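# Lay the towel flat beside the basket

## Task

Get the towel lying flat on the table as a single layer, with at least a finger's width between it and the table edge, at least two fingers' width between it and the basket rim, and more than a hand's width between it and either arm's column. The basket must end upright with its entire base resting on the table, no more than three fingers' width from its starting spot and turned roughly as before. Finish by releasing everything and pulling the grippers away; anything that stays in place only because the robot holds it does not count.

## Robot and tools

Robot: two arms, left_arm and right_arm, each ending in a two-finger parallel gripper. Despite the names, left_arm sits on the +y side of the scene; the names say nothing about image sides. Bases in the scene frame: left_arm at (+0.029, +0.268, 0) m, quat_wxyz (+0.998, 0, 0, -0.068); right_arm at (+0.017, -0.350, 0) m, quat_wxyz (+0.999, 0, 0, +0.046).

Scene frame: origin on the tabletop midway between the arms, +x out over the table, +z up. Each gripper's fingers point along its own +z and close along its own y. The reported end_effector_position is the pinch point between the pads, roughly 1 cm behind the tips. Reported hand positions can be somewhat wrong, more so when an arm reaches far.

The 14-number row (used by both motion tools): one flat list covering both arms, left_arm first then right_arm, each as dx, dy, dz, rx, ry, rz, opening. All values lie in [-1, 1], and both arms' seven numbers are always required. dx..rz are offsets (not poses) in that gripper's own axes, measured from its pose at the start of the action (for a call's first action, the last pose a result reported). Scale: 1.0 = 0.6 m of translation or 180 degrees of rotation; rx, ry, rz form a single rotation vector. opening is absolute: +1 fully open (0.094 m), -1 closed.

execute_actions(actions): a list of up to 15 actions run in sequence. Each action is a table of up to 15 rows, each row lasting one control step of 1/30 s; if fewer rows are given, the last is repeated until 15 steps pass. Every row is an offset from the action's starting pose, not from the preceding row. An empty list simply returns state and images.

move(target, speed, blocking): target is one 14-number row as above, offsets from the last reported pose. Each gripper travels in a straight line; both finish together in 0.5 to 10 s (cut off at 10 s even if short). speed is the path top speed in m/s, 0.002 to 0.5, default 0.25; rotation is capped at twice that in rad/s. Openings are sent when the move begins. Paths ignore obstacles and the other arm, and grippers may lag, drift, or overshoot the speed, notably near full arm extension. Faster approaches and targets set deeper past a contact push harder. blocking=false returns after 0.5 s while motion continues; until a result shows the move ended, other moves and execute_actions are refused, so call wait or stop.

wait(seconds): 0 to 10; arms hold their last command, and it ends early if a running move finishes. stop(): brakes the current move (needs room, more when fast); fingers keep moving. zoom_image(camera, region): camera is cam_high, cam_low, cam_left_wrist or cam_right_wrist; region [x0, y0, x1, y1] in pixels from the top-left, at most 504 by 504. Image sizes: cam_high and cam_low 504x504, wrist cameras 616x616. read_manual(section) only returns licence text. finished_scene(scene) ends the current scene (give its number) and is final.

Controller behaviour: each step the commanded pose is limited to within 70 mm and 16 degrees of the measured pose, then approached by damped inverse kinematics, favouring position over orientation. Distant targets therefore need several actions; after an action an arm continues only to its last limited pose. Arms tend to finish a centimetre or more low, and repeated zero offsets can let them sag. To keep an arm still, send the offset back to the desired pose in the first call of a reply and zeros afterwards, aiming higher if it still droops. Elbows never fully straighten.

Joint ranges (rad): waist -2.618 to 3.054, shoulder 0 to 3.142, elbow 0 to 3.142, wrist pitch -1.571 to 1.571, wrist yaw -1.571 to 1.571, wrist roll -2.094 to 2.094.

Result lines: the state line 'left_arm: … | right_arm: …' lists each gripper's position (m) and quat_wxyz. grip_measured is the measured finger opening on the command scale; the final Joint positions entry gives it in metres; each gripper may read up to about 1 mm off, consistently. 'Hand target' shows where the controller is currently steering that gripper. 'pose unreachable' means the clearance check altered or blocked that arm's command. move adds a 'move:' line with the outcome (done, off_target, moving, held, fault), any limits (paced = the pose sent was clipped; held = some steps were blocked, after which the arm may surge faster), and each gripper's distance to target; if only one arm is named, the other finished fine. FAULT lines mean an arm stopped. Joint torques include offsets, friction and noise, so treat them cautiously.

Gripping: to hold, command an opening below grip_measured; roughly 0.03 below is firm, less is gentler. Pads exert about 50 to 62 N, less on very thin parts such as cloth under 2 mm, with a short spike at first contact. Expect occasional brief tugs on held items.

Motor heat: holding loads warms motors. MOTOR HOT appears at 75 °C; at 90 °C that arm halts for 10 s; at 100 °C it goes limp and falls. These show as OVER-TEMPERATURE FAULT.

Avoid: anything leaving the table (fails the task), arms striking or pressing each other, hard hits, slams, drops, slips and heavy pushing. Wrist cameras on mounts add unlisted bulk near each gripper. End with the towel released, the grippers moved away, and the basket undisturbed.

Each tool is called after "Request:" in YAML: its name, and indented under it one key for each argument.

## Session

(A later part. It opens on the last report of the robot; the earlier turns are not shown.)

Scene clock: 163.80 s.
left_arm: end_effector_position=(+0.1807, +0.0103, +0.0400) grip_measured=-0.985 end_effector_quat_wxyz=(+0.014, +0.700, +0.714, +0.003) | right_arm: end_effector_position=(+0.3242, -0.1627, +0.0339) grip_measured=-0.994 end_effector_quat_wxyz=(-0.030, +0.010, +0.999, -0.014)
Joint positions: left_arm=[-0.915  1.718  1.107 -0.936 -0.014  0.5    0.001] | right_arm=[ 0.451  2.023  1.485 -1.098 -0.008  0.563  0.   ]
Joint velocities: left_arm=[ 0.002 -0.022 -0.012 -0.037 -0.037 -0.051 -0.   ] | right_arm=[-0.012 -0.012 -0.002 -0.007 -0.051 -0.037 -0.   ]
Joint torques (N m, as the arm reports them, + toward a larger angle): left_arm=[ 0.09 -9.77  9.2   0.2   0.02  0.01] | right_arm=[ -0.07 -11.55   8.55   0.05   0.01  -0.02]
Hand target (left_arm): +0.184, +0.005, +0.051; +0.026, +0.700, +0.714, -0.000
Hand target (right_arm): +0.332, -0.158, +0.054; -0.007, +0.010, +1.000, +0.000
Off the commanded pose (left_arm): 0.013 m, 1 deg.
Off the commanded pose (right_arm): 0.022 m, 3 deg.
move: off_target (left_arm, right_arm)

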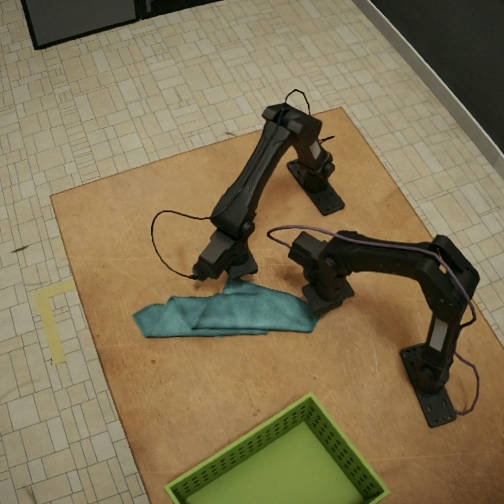

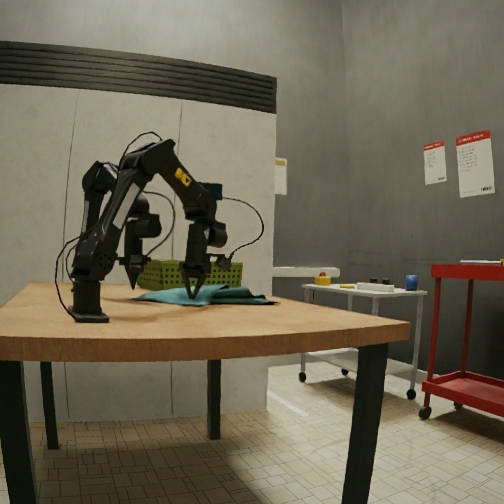

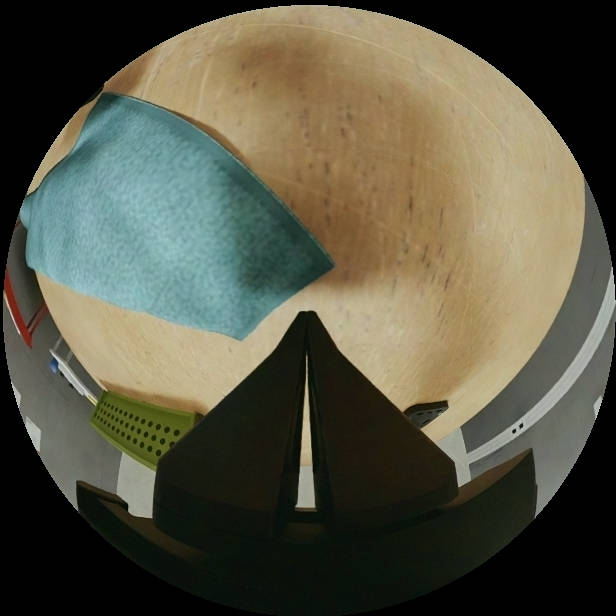

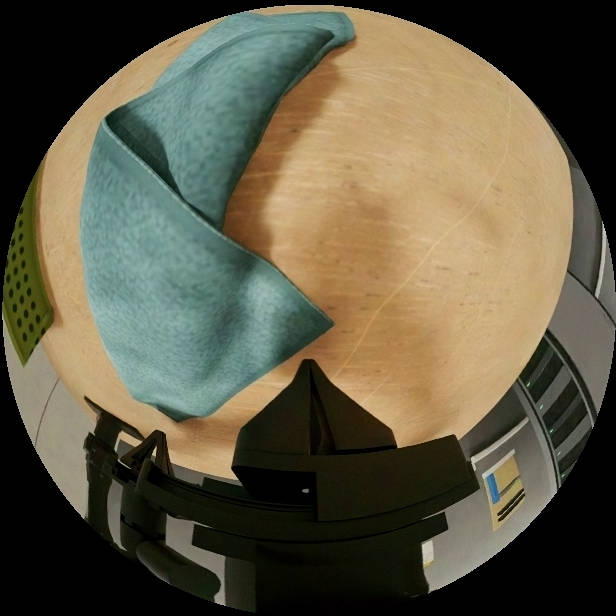

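Request:
move:
  target: [0,0,-0.05,0,0,0,0.3,-0.022,0.047,-0.01,0.008,-0.022,-0.506,0.28]
  speed: 0.3

Scene clock: 200.30 s.
left_arm: end_effector_position=(+0.1769, +0.0169, +0.0584) grip_measured=+0.298 end_effector_quat_wxyz=(-0.001, +0.700, +0.714, +0.008) | right_arm: end_effector_position=(+0.3318, -0.1443, +0.0345) grip_measured=+0.278 end_effector_quat_wxyz=(-0.015, -0.700, +0.714, +0.001)
Joint positions: left_arm=[-0.915  1.694  1.157 -1.04  -0.014  0.5    0.061] | right_arm=[ 0.488  2.049  1.527 -1.079  0.004 -0.971  0.06 ]
Joint velocities: left_arm=[ 0.012 -0.017 -0.017  0.037 -0.007 -0.081 -0.001] | right_arm=[ 0.007  0.002  0.017  0.007  0.037 -0.022 -0.001]
Joint torques (N m, as the arm reports them, + toward a larger angle): left_arm=[ 0.   -9.6   9.28  0.11 -0.01  0.01] | right_arm=[ 0.74 -8.16  8.68  0.23 -0.03 -0.05]
Hand target (left_arm): +0.180, +0.011, +0.070; +0.014, +0.700, +0.714, +0.003
Hand target (right_arm): +0.338, -0.135, +0.038; -0.000, +0.707, -0.708, -0.001
Off the commanded pose (left_arm): 0.014 m, 2 deg.
Off the commanded pose (right_arm): 0.012 m, 2 deg.
move: off_target (left_arm, right_arm)

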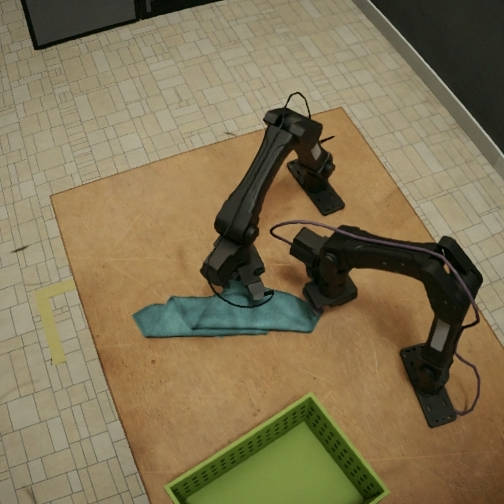

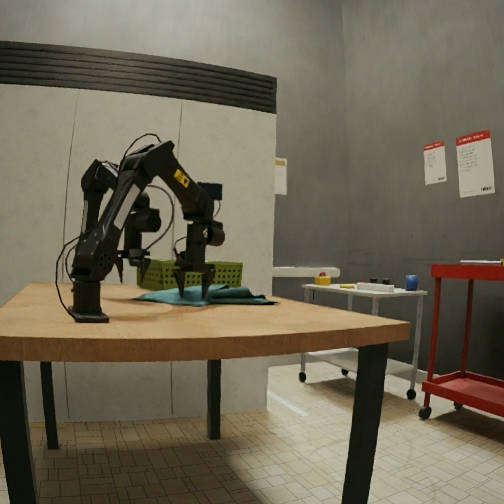

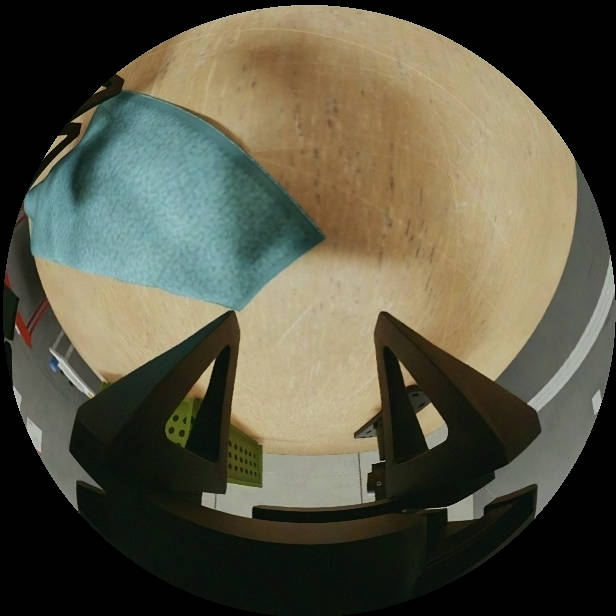

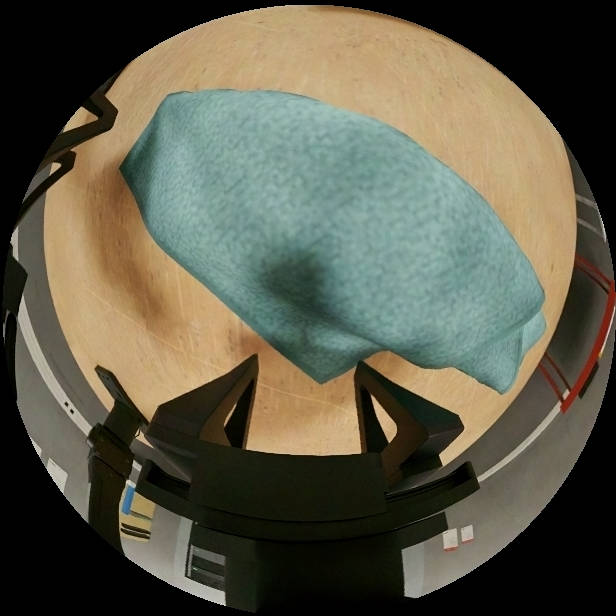

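Request:
move:
  target: [0,0,-0.02,0,0,0,0.3,-0.03,-0.01,0.02,-0.01,0,0,0.28]
  speed: 0.08

Scene clock: 205.07 s.
left_arm: end_effector_position=(+0.1729, +0.0238, +0.0585) grip_measured=+0.298 end_effector_quat_wxyz=(-0.016, +0.700, +0.714, +0.012) | right_arm: end_effector_position=(+0.3373, -0.1361, +0.0211) grip_measured=+0.278 end_effector_quat_wxyz=(-0.031, -0.698, +0.716, +0.005)
Joint positions: left_arm=[-0.915  1.694  1.157 -1.072 -0.014  0.5    0.061] | right_arm=[ 0.497  2.128  1.591 -1.096  0.002 -0.956  0.06 ]
Joint velocities: left_arm=[-0.002 -0.012 -0.012 -0.022 -0.022  0.066  0.001] | right_arm=[-0.012 -0.002 -0.002  0.051 -0.066 -0.007  0.001]
Joint torques (N m, as the arm reports them, + toward a larger angle): left_arm=[-0.06 -9.37  9.67  0.04  0.01  0.  ] | right_arm=[ 0.89 -7.95  8.34  0.01 -0.14  0.05]
Hand target (left_arm): +0.177, +0.017, +0.070; -0.001, +0.700, +0.714, +0.008
Hand target (right_arm): +0.338, -0.127, +0.022; +0.026, +0.699, -0.714, -0.012
Off the commanded pose (left_arm): 0.014 m, 2 deg.
Off the commanded pose (right_arm): 0.010 m, 1 deg.
move: off_target (left_arm)

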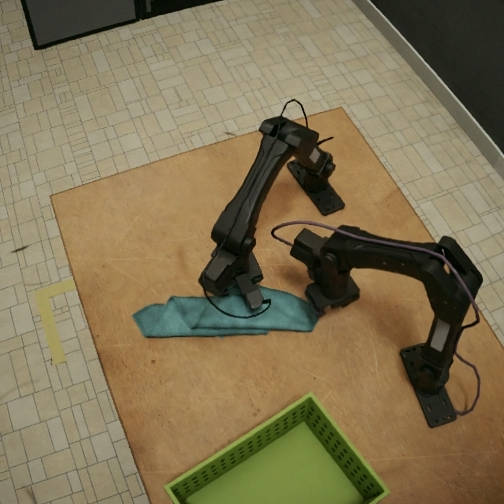

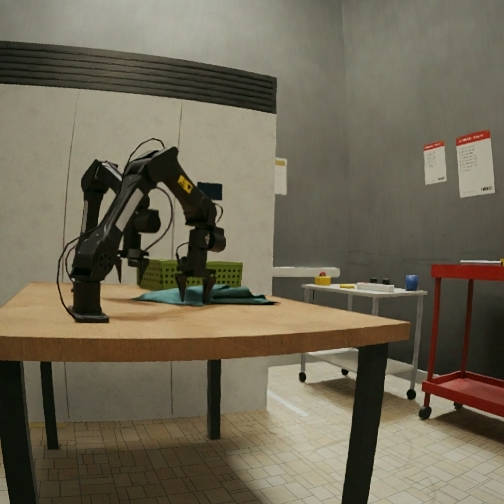

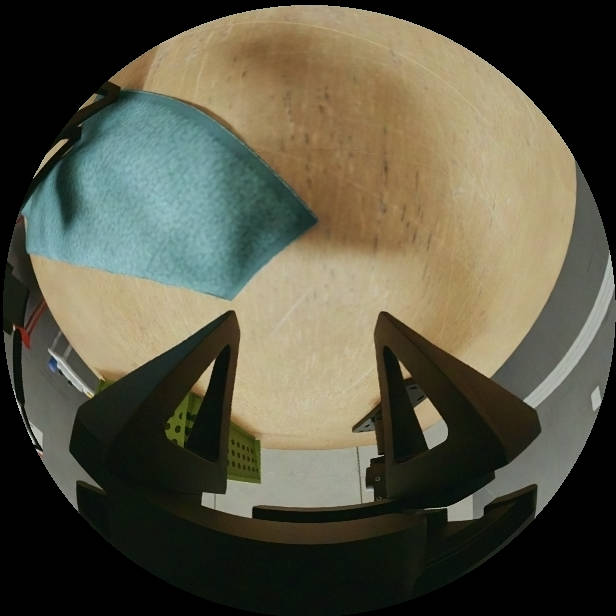

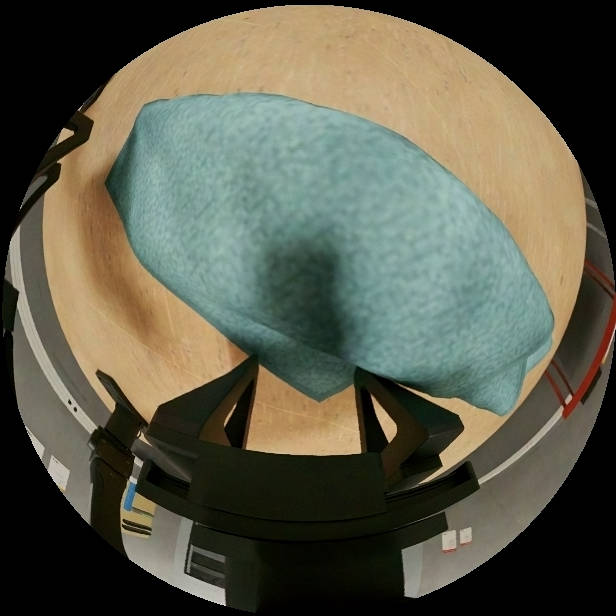

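Request:
move:
  target: [0,0,-0.02,0,0,0,0.3,-0.022,0.0,0.012,-0.01,0,0,0.28]
  speed: 0.04

Request:
move:
  target: [0,0,0,0,0,0,0.3,0,0.0,0.015,0,0,0,0.28]
  speed: 0.03

Scene clock: 207.40 s.
left_arm: end_effector_position=(+0.1689, +0.0307, +0.0590) grip_measured=+0.298 end_effector_quat_wxyz=(-0.032, +0.700, +0.714, +0.016) | right_arm: end_effector_position=(+0.3377, -0.1349, +0.0208) grip_measured=+0.278 end_effector_quat_wxyz=(-0.044, -0.692, +0.720, +0.006)
Joint positions: left_arm=[-0.915  1.694  1.157 -1.104 -0.014  0.5    0.061] | right_arm=[ 0.499  2.157  1.635 -1.137  0.003 -0.941  0.06 ]
Joint velocities: left_arm=[-0.002 -0.002 -0.002 -0.007  0.022 -0.022 -0.   ] | right_arm=[ 0.007  0.017 -0.002 -0.007 -0.007  0.007  0.   ]
Joint torques (N m, as the arm reports them, + toward a larger angle): left_arm=[ 0.06 -9.24  9.79 -0.01  0.   -0.01] | right_arm=[ 1.16 -7.28  7.49  0.15 -0.16  0.06]
Hand target (left_arm): +0.173, +0.024, +0.070; -0.016, +0.700, +0.714, +0.012
Hand target (right_arm): +0.337, -0.124, +0.014; +0.041, +0.697, -0.716, -0.016
Off the commanded pose (left_arm): 0.014 m, 2 deg.
Off the commanded pose (right_arm): 0.014 m, 1 deg.
move: off_target (left_arm, right_arm)

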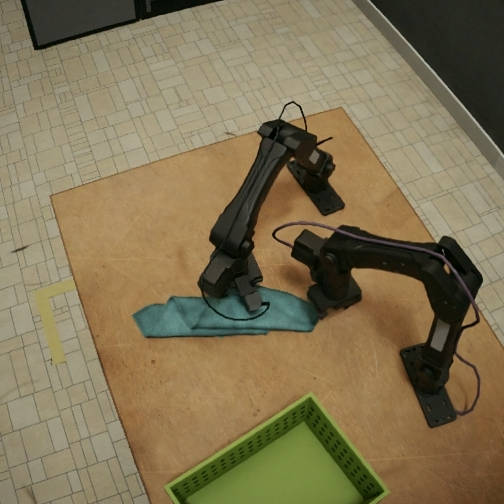

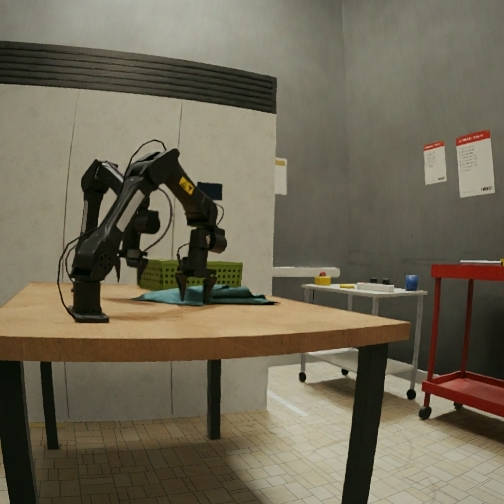

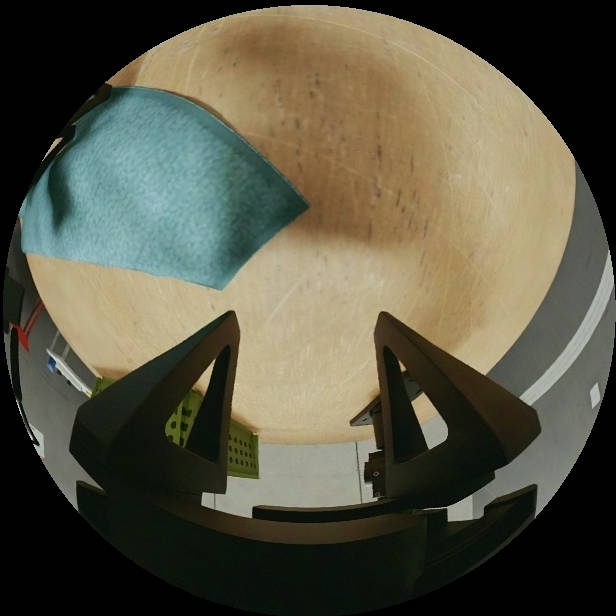

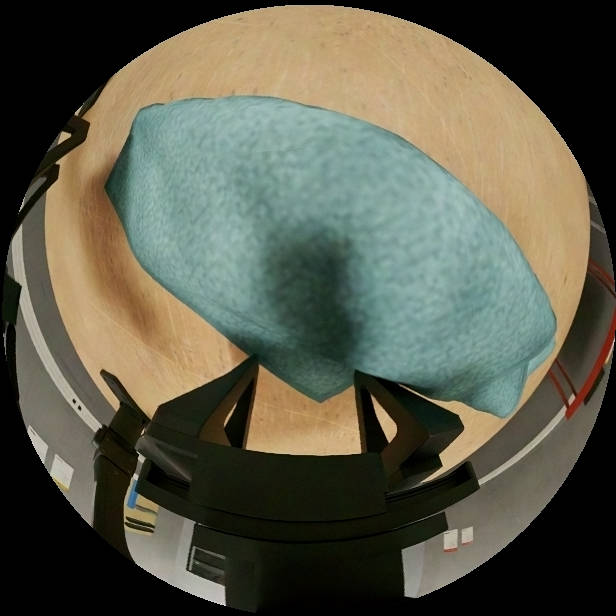

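Scene clock: 208.10 s.
left_arm: end_effector_position=(+0.1689, +0.0307, +0.0590) grip_measured=+0.298 end_effector_quat_wxyz=(-0.032, +0.700, +0.714, +0.016) | right_arm: end_effector_position=(+0.3378, -0.1352, +0.0208) grip_measured=+0.278 end_effector_quat_wxyz=(-0.044, -0.692, +0.720, +0.005)
Joint positions: left_arm=[-0.915  1.694  1.157 -1.104 -0.014  0.5    0.061] | right_arm=[ 0.499  2.157  1.635 -1.137  0.005 -0.94   0.06 ]
Joint velocities: left_arm=[-0.007 -0.012 -0.017  0.007  0.11  -0.051 -0.001] | right_arm=[-0.012  0.012  0.002 -0.066 -0.051  0.022 -0.   ]
Joint torques (N m, as the arm reports them, + toward a larger angle): left_arm=[ 0.1  -8.2   6.64  0.13  0.01 -0.01] | right_arm=[ 0.   -8.92  3.53  0.33 -0.01 -0.01]
Hand target (left_arm): +0.169, +0.031, +0.059; -0.032, +0.700, +0.714, +0.016
Hand target (right_arm): +0.337, -0.135, +0.012; +0.044, +0.692, -0.720, -0.007
Off the commanded pose (left_arm): 0.000 m, 0 deg.
Off the commanded pose (right_arm): 0.009 m, 0 deg.
move: done

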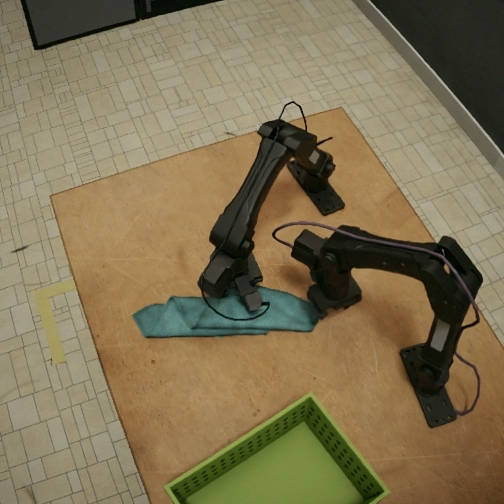

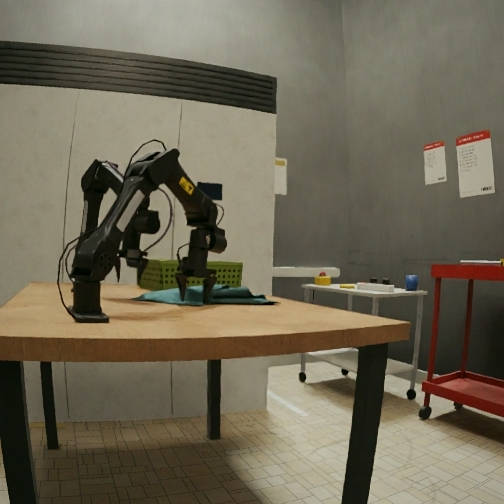

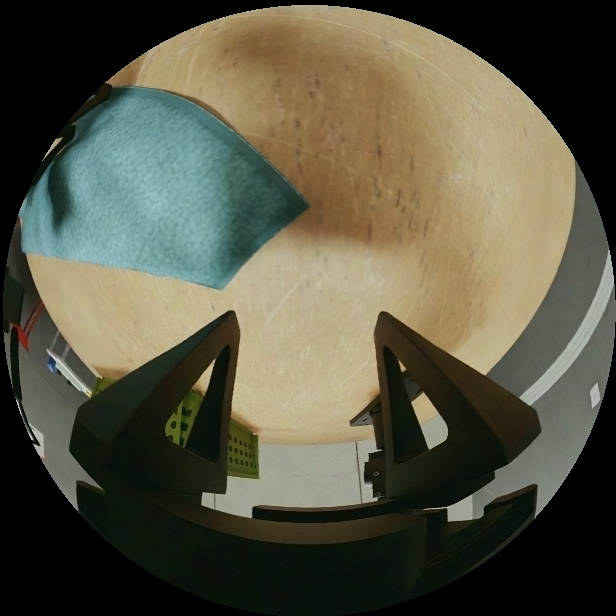

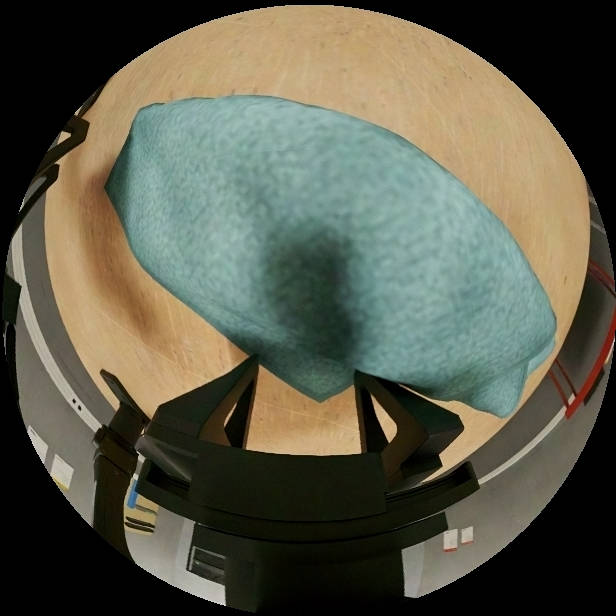

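Request:
execute_actions:
  actions:
    - [[0,0,0,0,0,0,0.3,0,0,-0.04,0,0,0,0.28]]
    - [[0,0,0,0,0,0,0.3,-0.035,0,-0.04,-0.02,0,0,0.28]]
    - [[0,0,0,0,0,0,0.3,-0.035,0,-0.04,-0.02,0,0,0.28]]

Scene clock: 212.63 s.
left_arm: end_effector_position=(+0.1689, +0.0307, +0.0590) grip_measured=+0.298 end_effector_quat_wxyz=(-0.032, +0.700, +0.714, +0.016) | right_arm: end_effector_position=(+0.3481, -0.1030, +0.0688) grip_measured=+0.278 end_effector_quat_wxyz=(-0.086, -0.687, +0.720, +0.037)
Joint positions: left_arm=[-0.915  1.694  1.157 -1.104 -0.014  0.5    0.061] | right_arm=[ 0.528  2.352  2.138 -1.538 -0.048 -0.91   0.06 ]
Joint velocities: left_arm=[-0.002 -0.002  0.007  0.022 -0.007 -0.007  0.001] | right_arm=[ 0.037  0.002  0.012  0.007 -0.037 -0.022  0.   ]
Joint torques (N m, as the arm reports them, + toward a larger angle): left_arm=[ 0.11 -8.28  6.62  0.1   0.02  0.03] | right_arm=[  0.67 -10.29   8.36  -0.21  -0.16   0.08]
Hand target (left_arm): +0.169, +0.031, +0.059; -0.032, +0.700, +0.714, +0.016
Hand target (right_arm): +0.345, -0.097, +0.072; +0.085, +0.688, -0.720, -0.044
Off the commanded pose (left_arm): 0.000 m, 0 deg.
Off the commanded pose (right_arm): 0.007 m, 2 deg.
joint sent to its limit (right arm) — the command would take joint 4 (wrist pitch) past its lower limit, so that joint was sent only as far as its limit.

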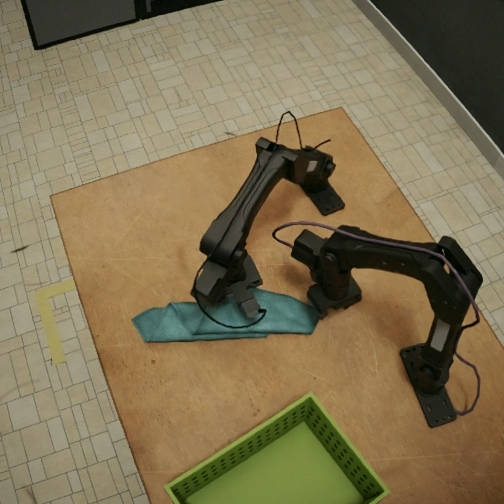

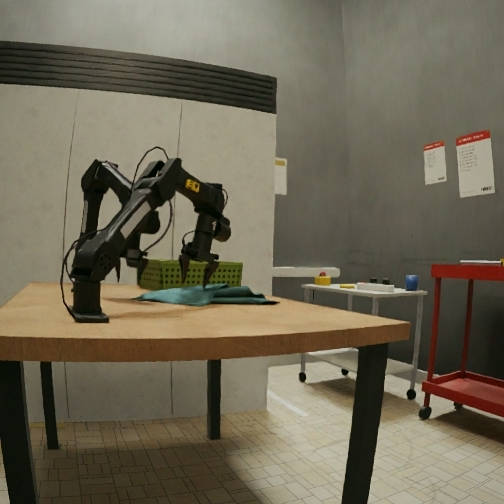

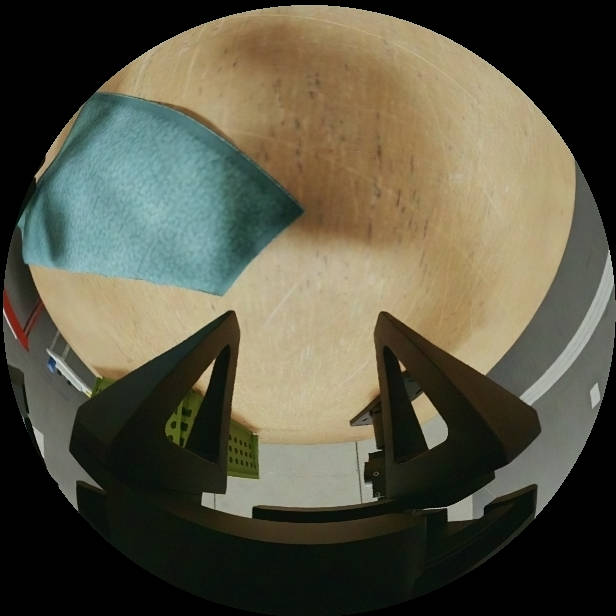

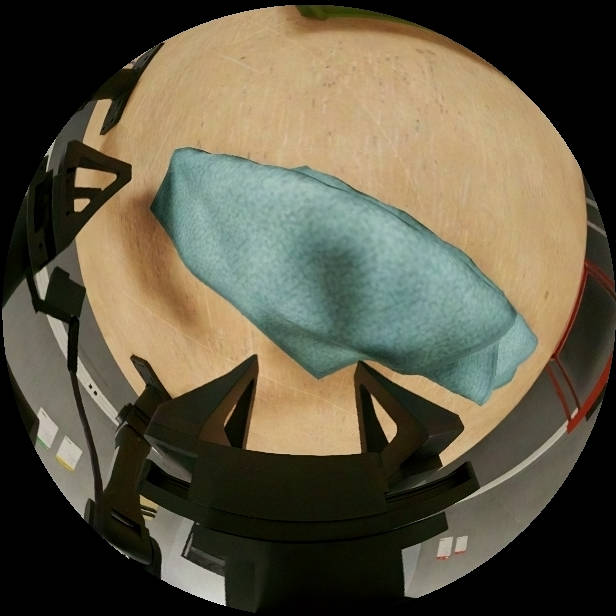

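Request:
move:
  target: [0,0,0,0,0,0,0.3,0.0275,0.005,0.069,0.0555,-0.022,-0.015,0.28]
  speed: 0.1

Scene clock: 219.63 s.
left_arm: end_effector_position=(+0.1689, +0.0307, +0.0590) grip_measured=+0.298 end_effector_quat_wxyz=(-0.032, +0.700, +0.714, +0.016) | right_arm: end_effector_position=(+0.3309, -0.1249, +0.0206) grip_measured=+0.278 end_effector_quat_wxyz=(-0.023, -0.704, +0.709, +0.006)
Joint positions: left_arm=[-0.915  1.694  1.157 -1.104 -0.014  0.5    0.061] | right_arm=[ 0.528  2.12   1.578 -1.077 -0.004 -0.945  0.06 ]
Joint velocities: left_arm=[-0.012 -0.012  0.002 -0.051 -0.066 -0.037 -0.001] | right_arm=[-0.017 -0.012 -0.007 -0.066 -0.037  0.022 -0.002]
Joint torques (N m, as the arm reports them, + toward a larger angle): left_arm=[-0.04 -8.2   6.46  0.14  0.    0.03] | right_arm=[ -0.11 -11.72   4.91   0.32   0.01  -0.08]
Hand target (left_arm): +0.169, +0.031, +0.059; -0.032, +0.700, +0.714, +0.016
Hand target (right_arm): +0.336, -0.122, +0.030; +0.000, +0.707, -0.707, +0.001
Off the commanded pose (left_arm): 0.000 m, 0 deg.
Off the commanded pose (right_arm): 0.012 m, 3 deg.
move: off_target (right_arm)

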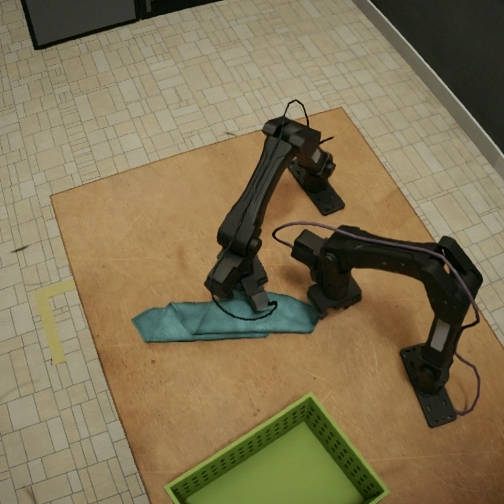

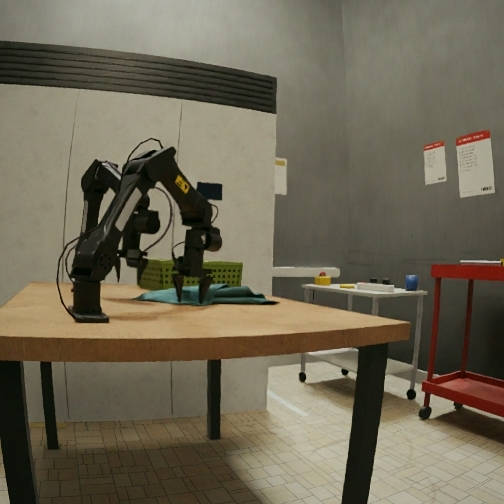

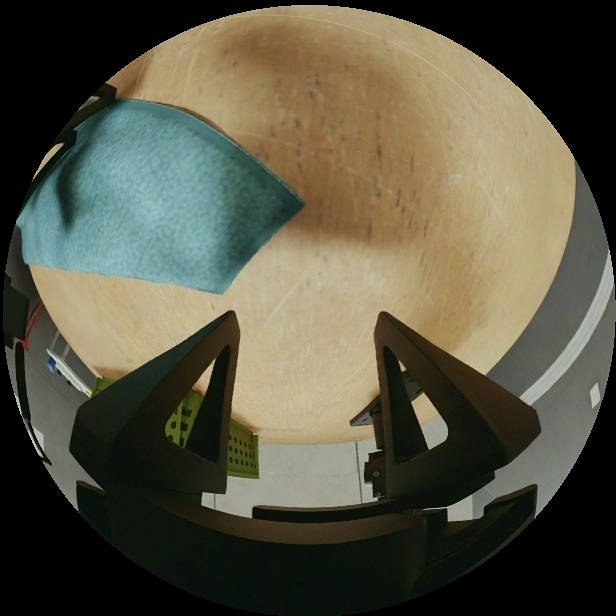

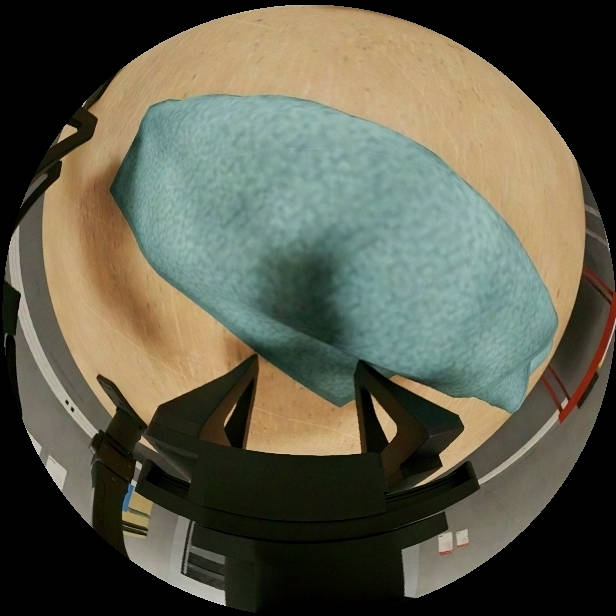

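Request:
move:
  target: [0,0,0,0,0,0,0.3,-0.01,-0.028,-0.015,0,0,0,0.28]
  speed: 0.05

Scene clock: 222.77 s.
left_arm: end_effector_position=(+0.1689, +0.0307, +0.0590) grip_measured=+0.298 end_effector_quat_wxyz=(-0.032, +0.700, +0.714, +0.016) | right_arm: end_effector_position=(+0.3420, -0.1170, +0.0247) grip_measured=+0.278 end_effector_quat_wxyz=(-0.025, -0.706, +0.708, +0.006)
Joint positions: left_arm=[-0.915  1.694  1.157 -1.104 -0.014  0.5    0.061] | right_arm=[ 0.528  2.171  1.675 -1.127 -0.004 -0.95   0.06 ]
Joint velocities: left_arm=[-0.017 -0.002  0.007 -0.066  0.022 -0.037 -0.   ] | right_arm=[-0.017 -0.002 -0.012 -0.037  0.037  0.051 -0.001]
Joint torques (N m, as the arm reports them, + toward a larger angle): left_arm=[ 0.07 -8.18  6.51  0.11  0.03  0.02] | right_arm=[-0.94 -8.99  8.74  0.03  0.01 -0.09]
Hand target (left_arm): +0.169, +0.031, +0.059; -0.032, +0.700, +0.714, +0.016
Hand target (right_arm): +0.348, -0.119, +0.029; +0.023, +0.704, -0.709, -0.006
Off the commanded pose (left_arm): 0.000 m, 0 deg.
Off the commanded pose (right_arm): 0.008 m, 0 deg.
move: done

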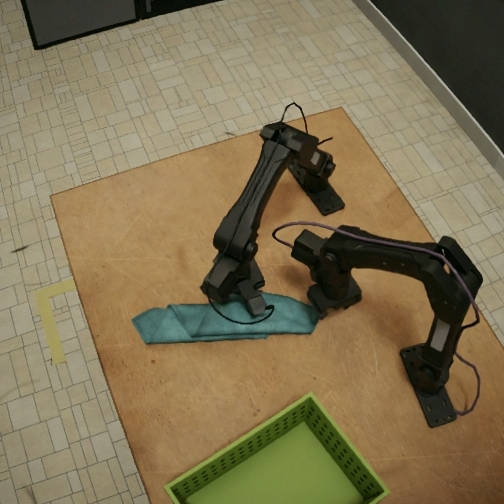

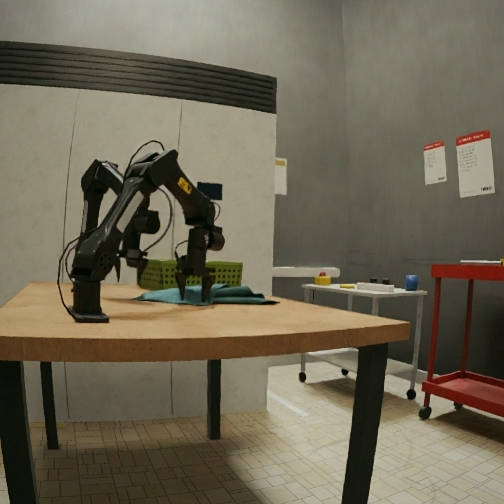

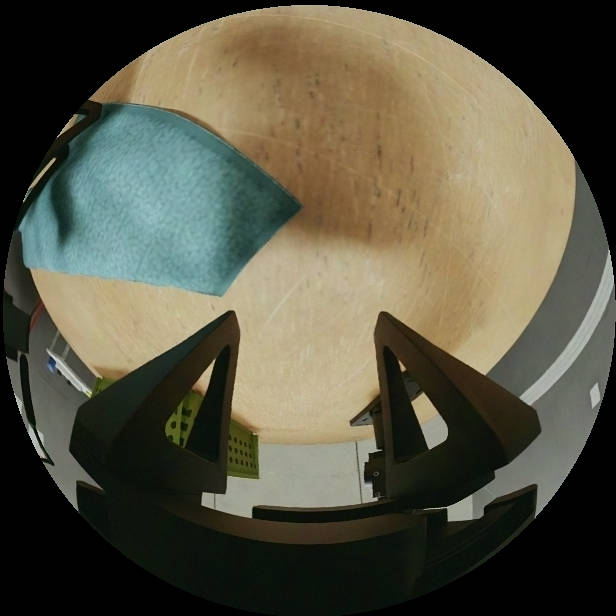

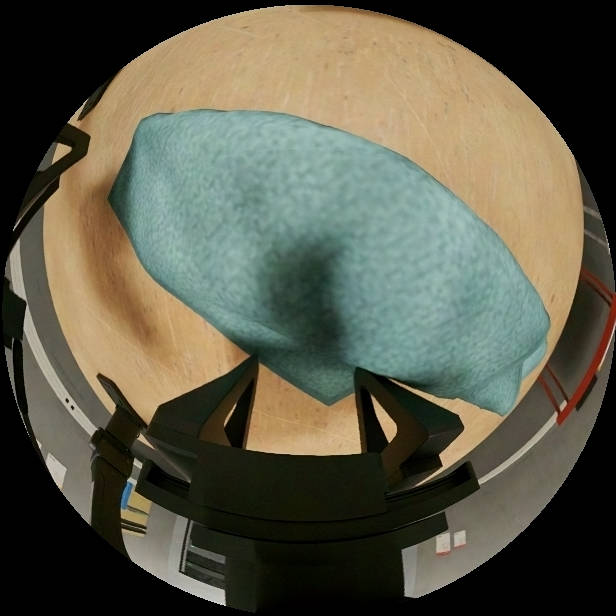

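Request:
move:
  target: [0,0,0,0,0,0,0.3,0,0,-0.04,0,0,0,0.28]
  speed: 0.08

Scene clock: 225.67 s.
left_arm: end_effector_position=(+0.1689, +0.0307, +0.0590) grip_measured=+0.298 end_effector_quat_wxyz=(-0.032, +0.700, +0.714, +0.016) | right_arm: end_effector_position=(+0.3382, -0.1197, +0.0362) grip_measured=+0.278 end_effector_quat_wxyz=(-0.040, -0.706, +0.707, +0.009)
Joint positions: left_arm=[-0.915  1.694  1.157 -1.104 -0.014  0.5    0.061] | right_arm=[ 0.528  2.171  1.72  -1.201 -0.004 -0.95   0.06 ]
Joint velocities: left_arm=[ 0.007 -0.012 -0.012 -0.022 -0.007  0.051 -0.001] | right_arm=[-0.017  0.002  0.002 -0.051 -0.022 -0.066  0.001]
Joint torques (N m, as the arm reports them, + toward a larger angle): left_arm=[-0.03 -8.23  6.66  0.12 -0.02  0.01] | right_arm=[ -0.03 -10.8    8.63   0.02   0.01   0.  ]
Hand target (left_arm): +0.169, +0.031, +0.059; -0.032, +0.700, +0.714, +0.016
Hand target (right_arm): +0.343, -0.116, +0.049; +0.025, +0.706, -0.708, -0.006
Off the commanded pose (left_arm): 0.000 m, 0 deg.
Off the commanded pose (right_arm): 0.014 m, 2 deg.
move: off_target (right_arm)

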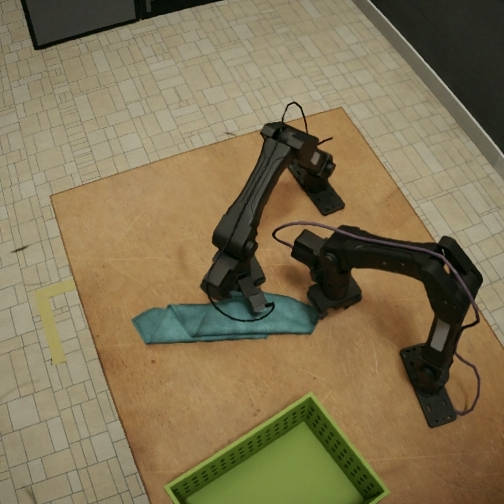

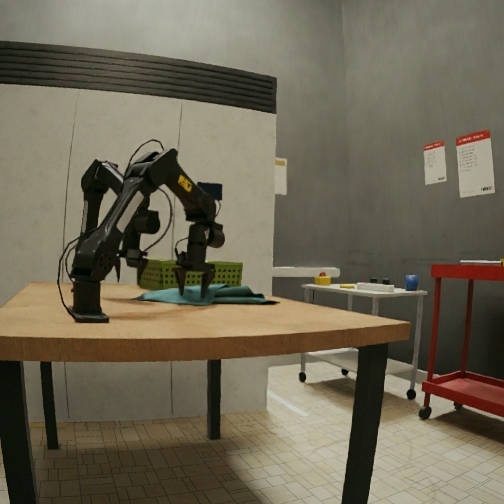

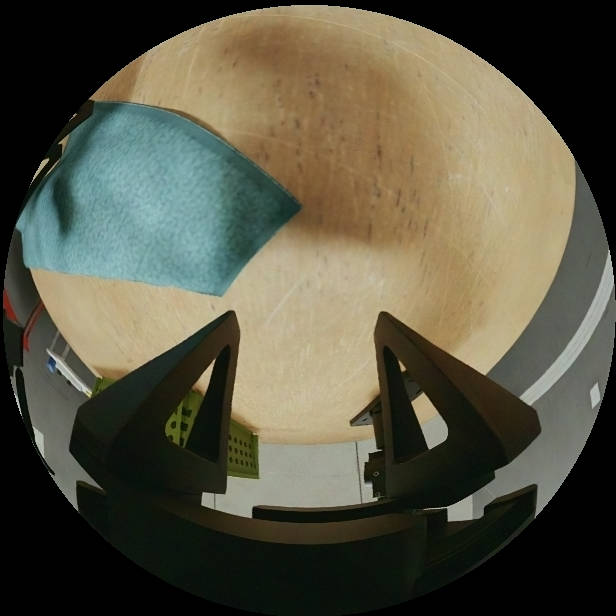

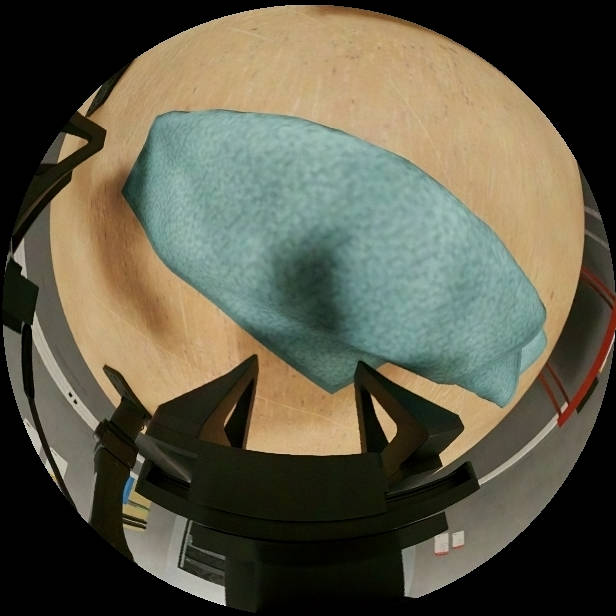

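Request:
move:
  target: [0,0,0,0,0,0,0.3,-0.018,-0.036,-0.015,0.022,-0.014,0,0.28]
  speed: 0.06

Scene clock: 230.90 s.
left_arm: end_effector_position=(+0.1689, +0.0307, +0.0590) grip_measured=+0.298 end_effector_quat_wxyz=(-0.032, +0.700, +0.714, +0.016) | right_arm: end_effector_position=(+0.3498, -0.1115, +0.0405) grip_measured=+0.278 end_effector_quat_wxyz=(-0.014, -0.706, +0.708, +0.004)
Joint positions: left_arm=[-0.915  1.694  1.157 -1.104 -0.014  0.5    0.061] | right_arm=[ 0.528  2.171  1.741 -1.169 -0.003 -0.95   0.06 ]
Joint velocities: left_arm=[ 0.007  0.002 -0.012 -0.066  0.037  0.066 -0.   ] | right_arm=[-0.002 -0.027 -0.027  0.007 -0.007  0.095 -0.001]
Joint torques (N m, as the arm reports them, + toward a larger angle): left_arm=[ 0.16 -8.21  6.51  0.11 -0.01  0.04] | right_arm=[-0.55 -8.96  8.78  0.25  0.04 -0.08]
Hand target (left_arm): +0.169, +0.031, +0.059; -0.032, +0.700, +0.714, +0.016
Hand target (right_arm): +0.360, -0.109, +0.043; -0.000, +0.706, -0.708, +0.001
Off the commanded pose (left_arm): 0.000 m, 0 deg.
Off the commanded pose (right_arm): 0.011 m, 2 deg.
move: off_target (right_arm)

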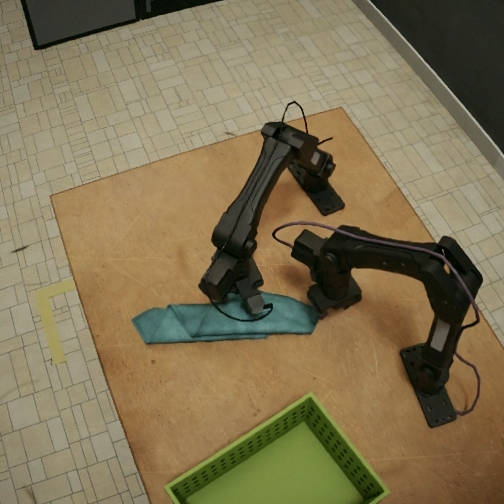

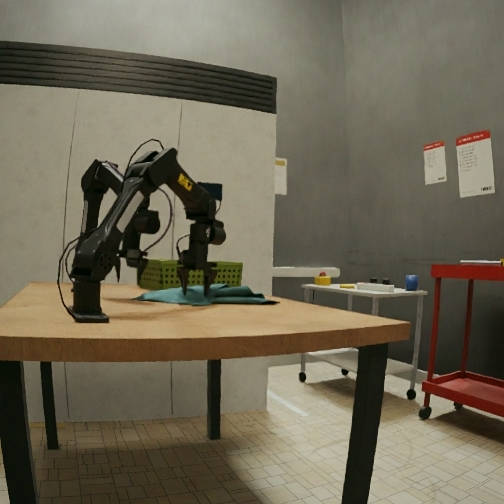

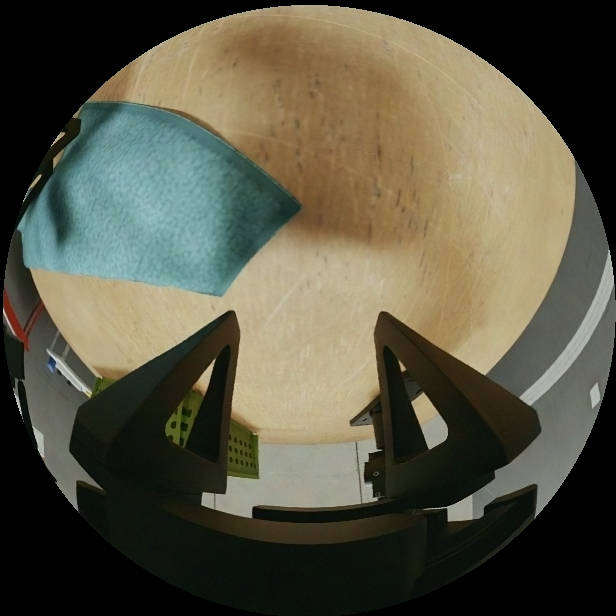

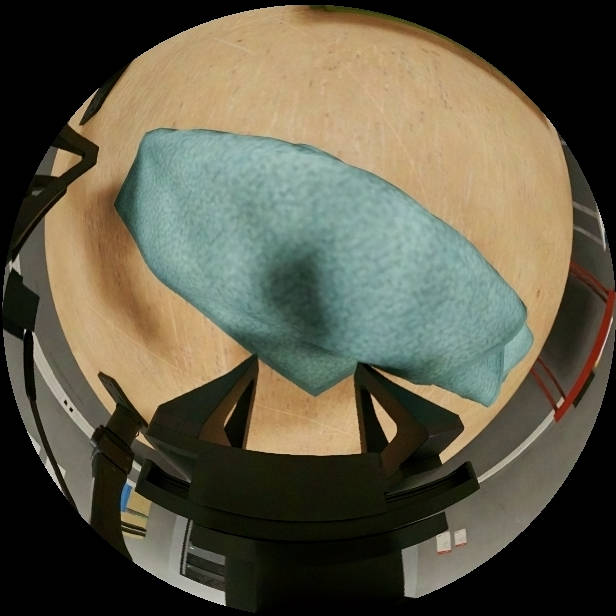

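Request:
move:
  target: [0,0,0,0,0,0,0.3,0,0,0.045,0,0,0,0.28]
  speed: 0.04

Scene clock: 233.57 s.
left_arm: end_effector_position=(+0.1689, +0.0307, +0.0590) grip_measured=+0.298 end_effector_quat_wxyz=(-0.032, +0.700, +0.714, +0.016) | right_arm: end_effector_position=(+0.3480, -0.1132, +0.0208) grip_measured=+0.278 end_effector_quat_wxyz=(-0.014, -0.706, +0.708, +0.003)
Joint positions: left_arm=[-0.915  1.694  1.157 -1.104 -0.014  0.5    0.061] | right_arm=[ 0.528  2.18   1.676 -1.095 -0.002 -0.95   0.06 ]
Joint velocities: left_arm=[ 0.007  0.002  0.002  0.066 -0.022 -0.037 -0.001] | right_arm=[-0.002 -0.012  0.012 -0.022 -0.037 -0.022  0.   ]
Joint torques (N m, as the arm reports them, + toward a larger angle): left_arm=[-0.06 -8.19  6.65  0.14  0.02 -0.01] | right_arm=[ 0.19 -8.94  5.09  0.36 -0.01  0.  ]
Hand target (left_arm): +0.169, +0.031, +0.059; -0.032, +0.700, +0.714, +0.016
Hand target (right_arm): +0.349, -0.112, +0.014; +0.014, +0.706, -0.708, -0.004
Off the commanded pose (left_arm): 0.000 m, 0 deg.
Off the commanded pose (right_arm): 0.007 m, 0 deg.
move: done

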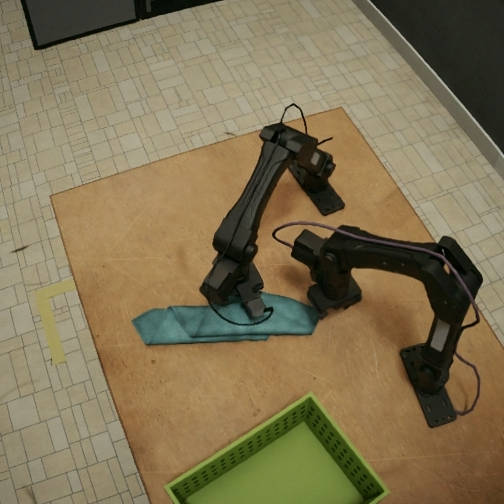

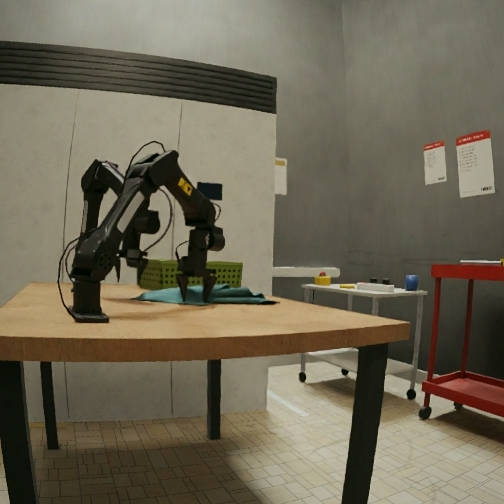

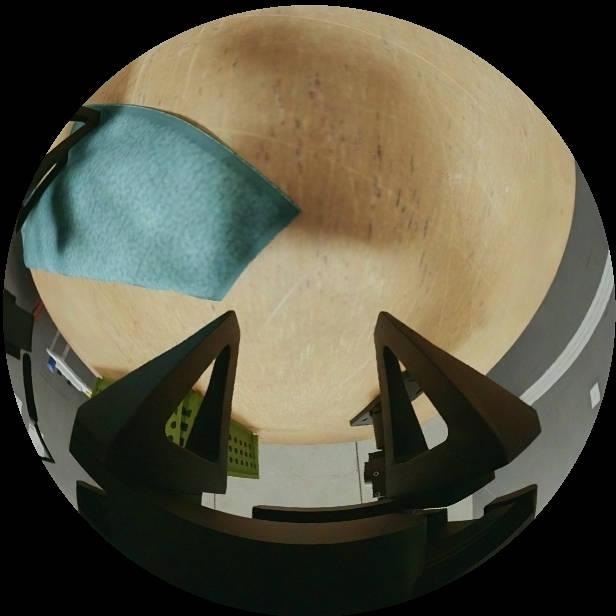

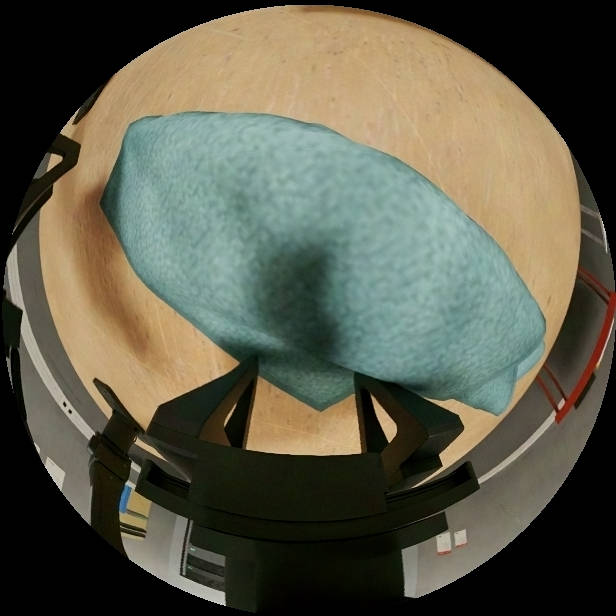

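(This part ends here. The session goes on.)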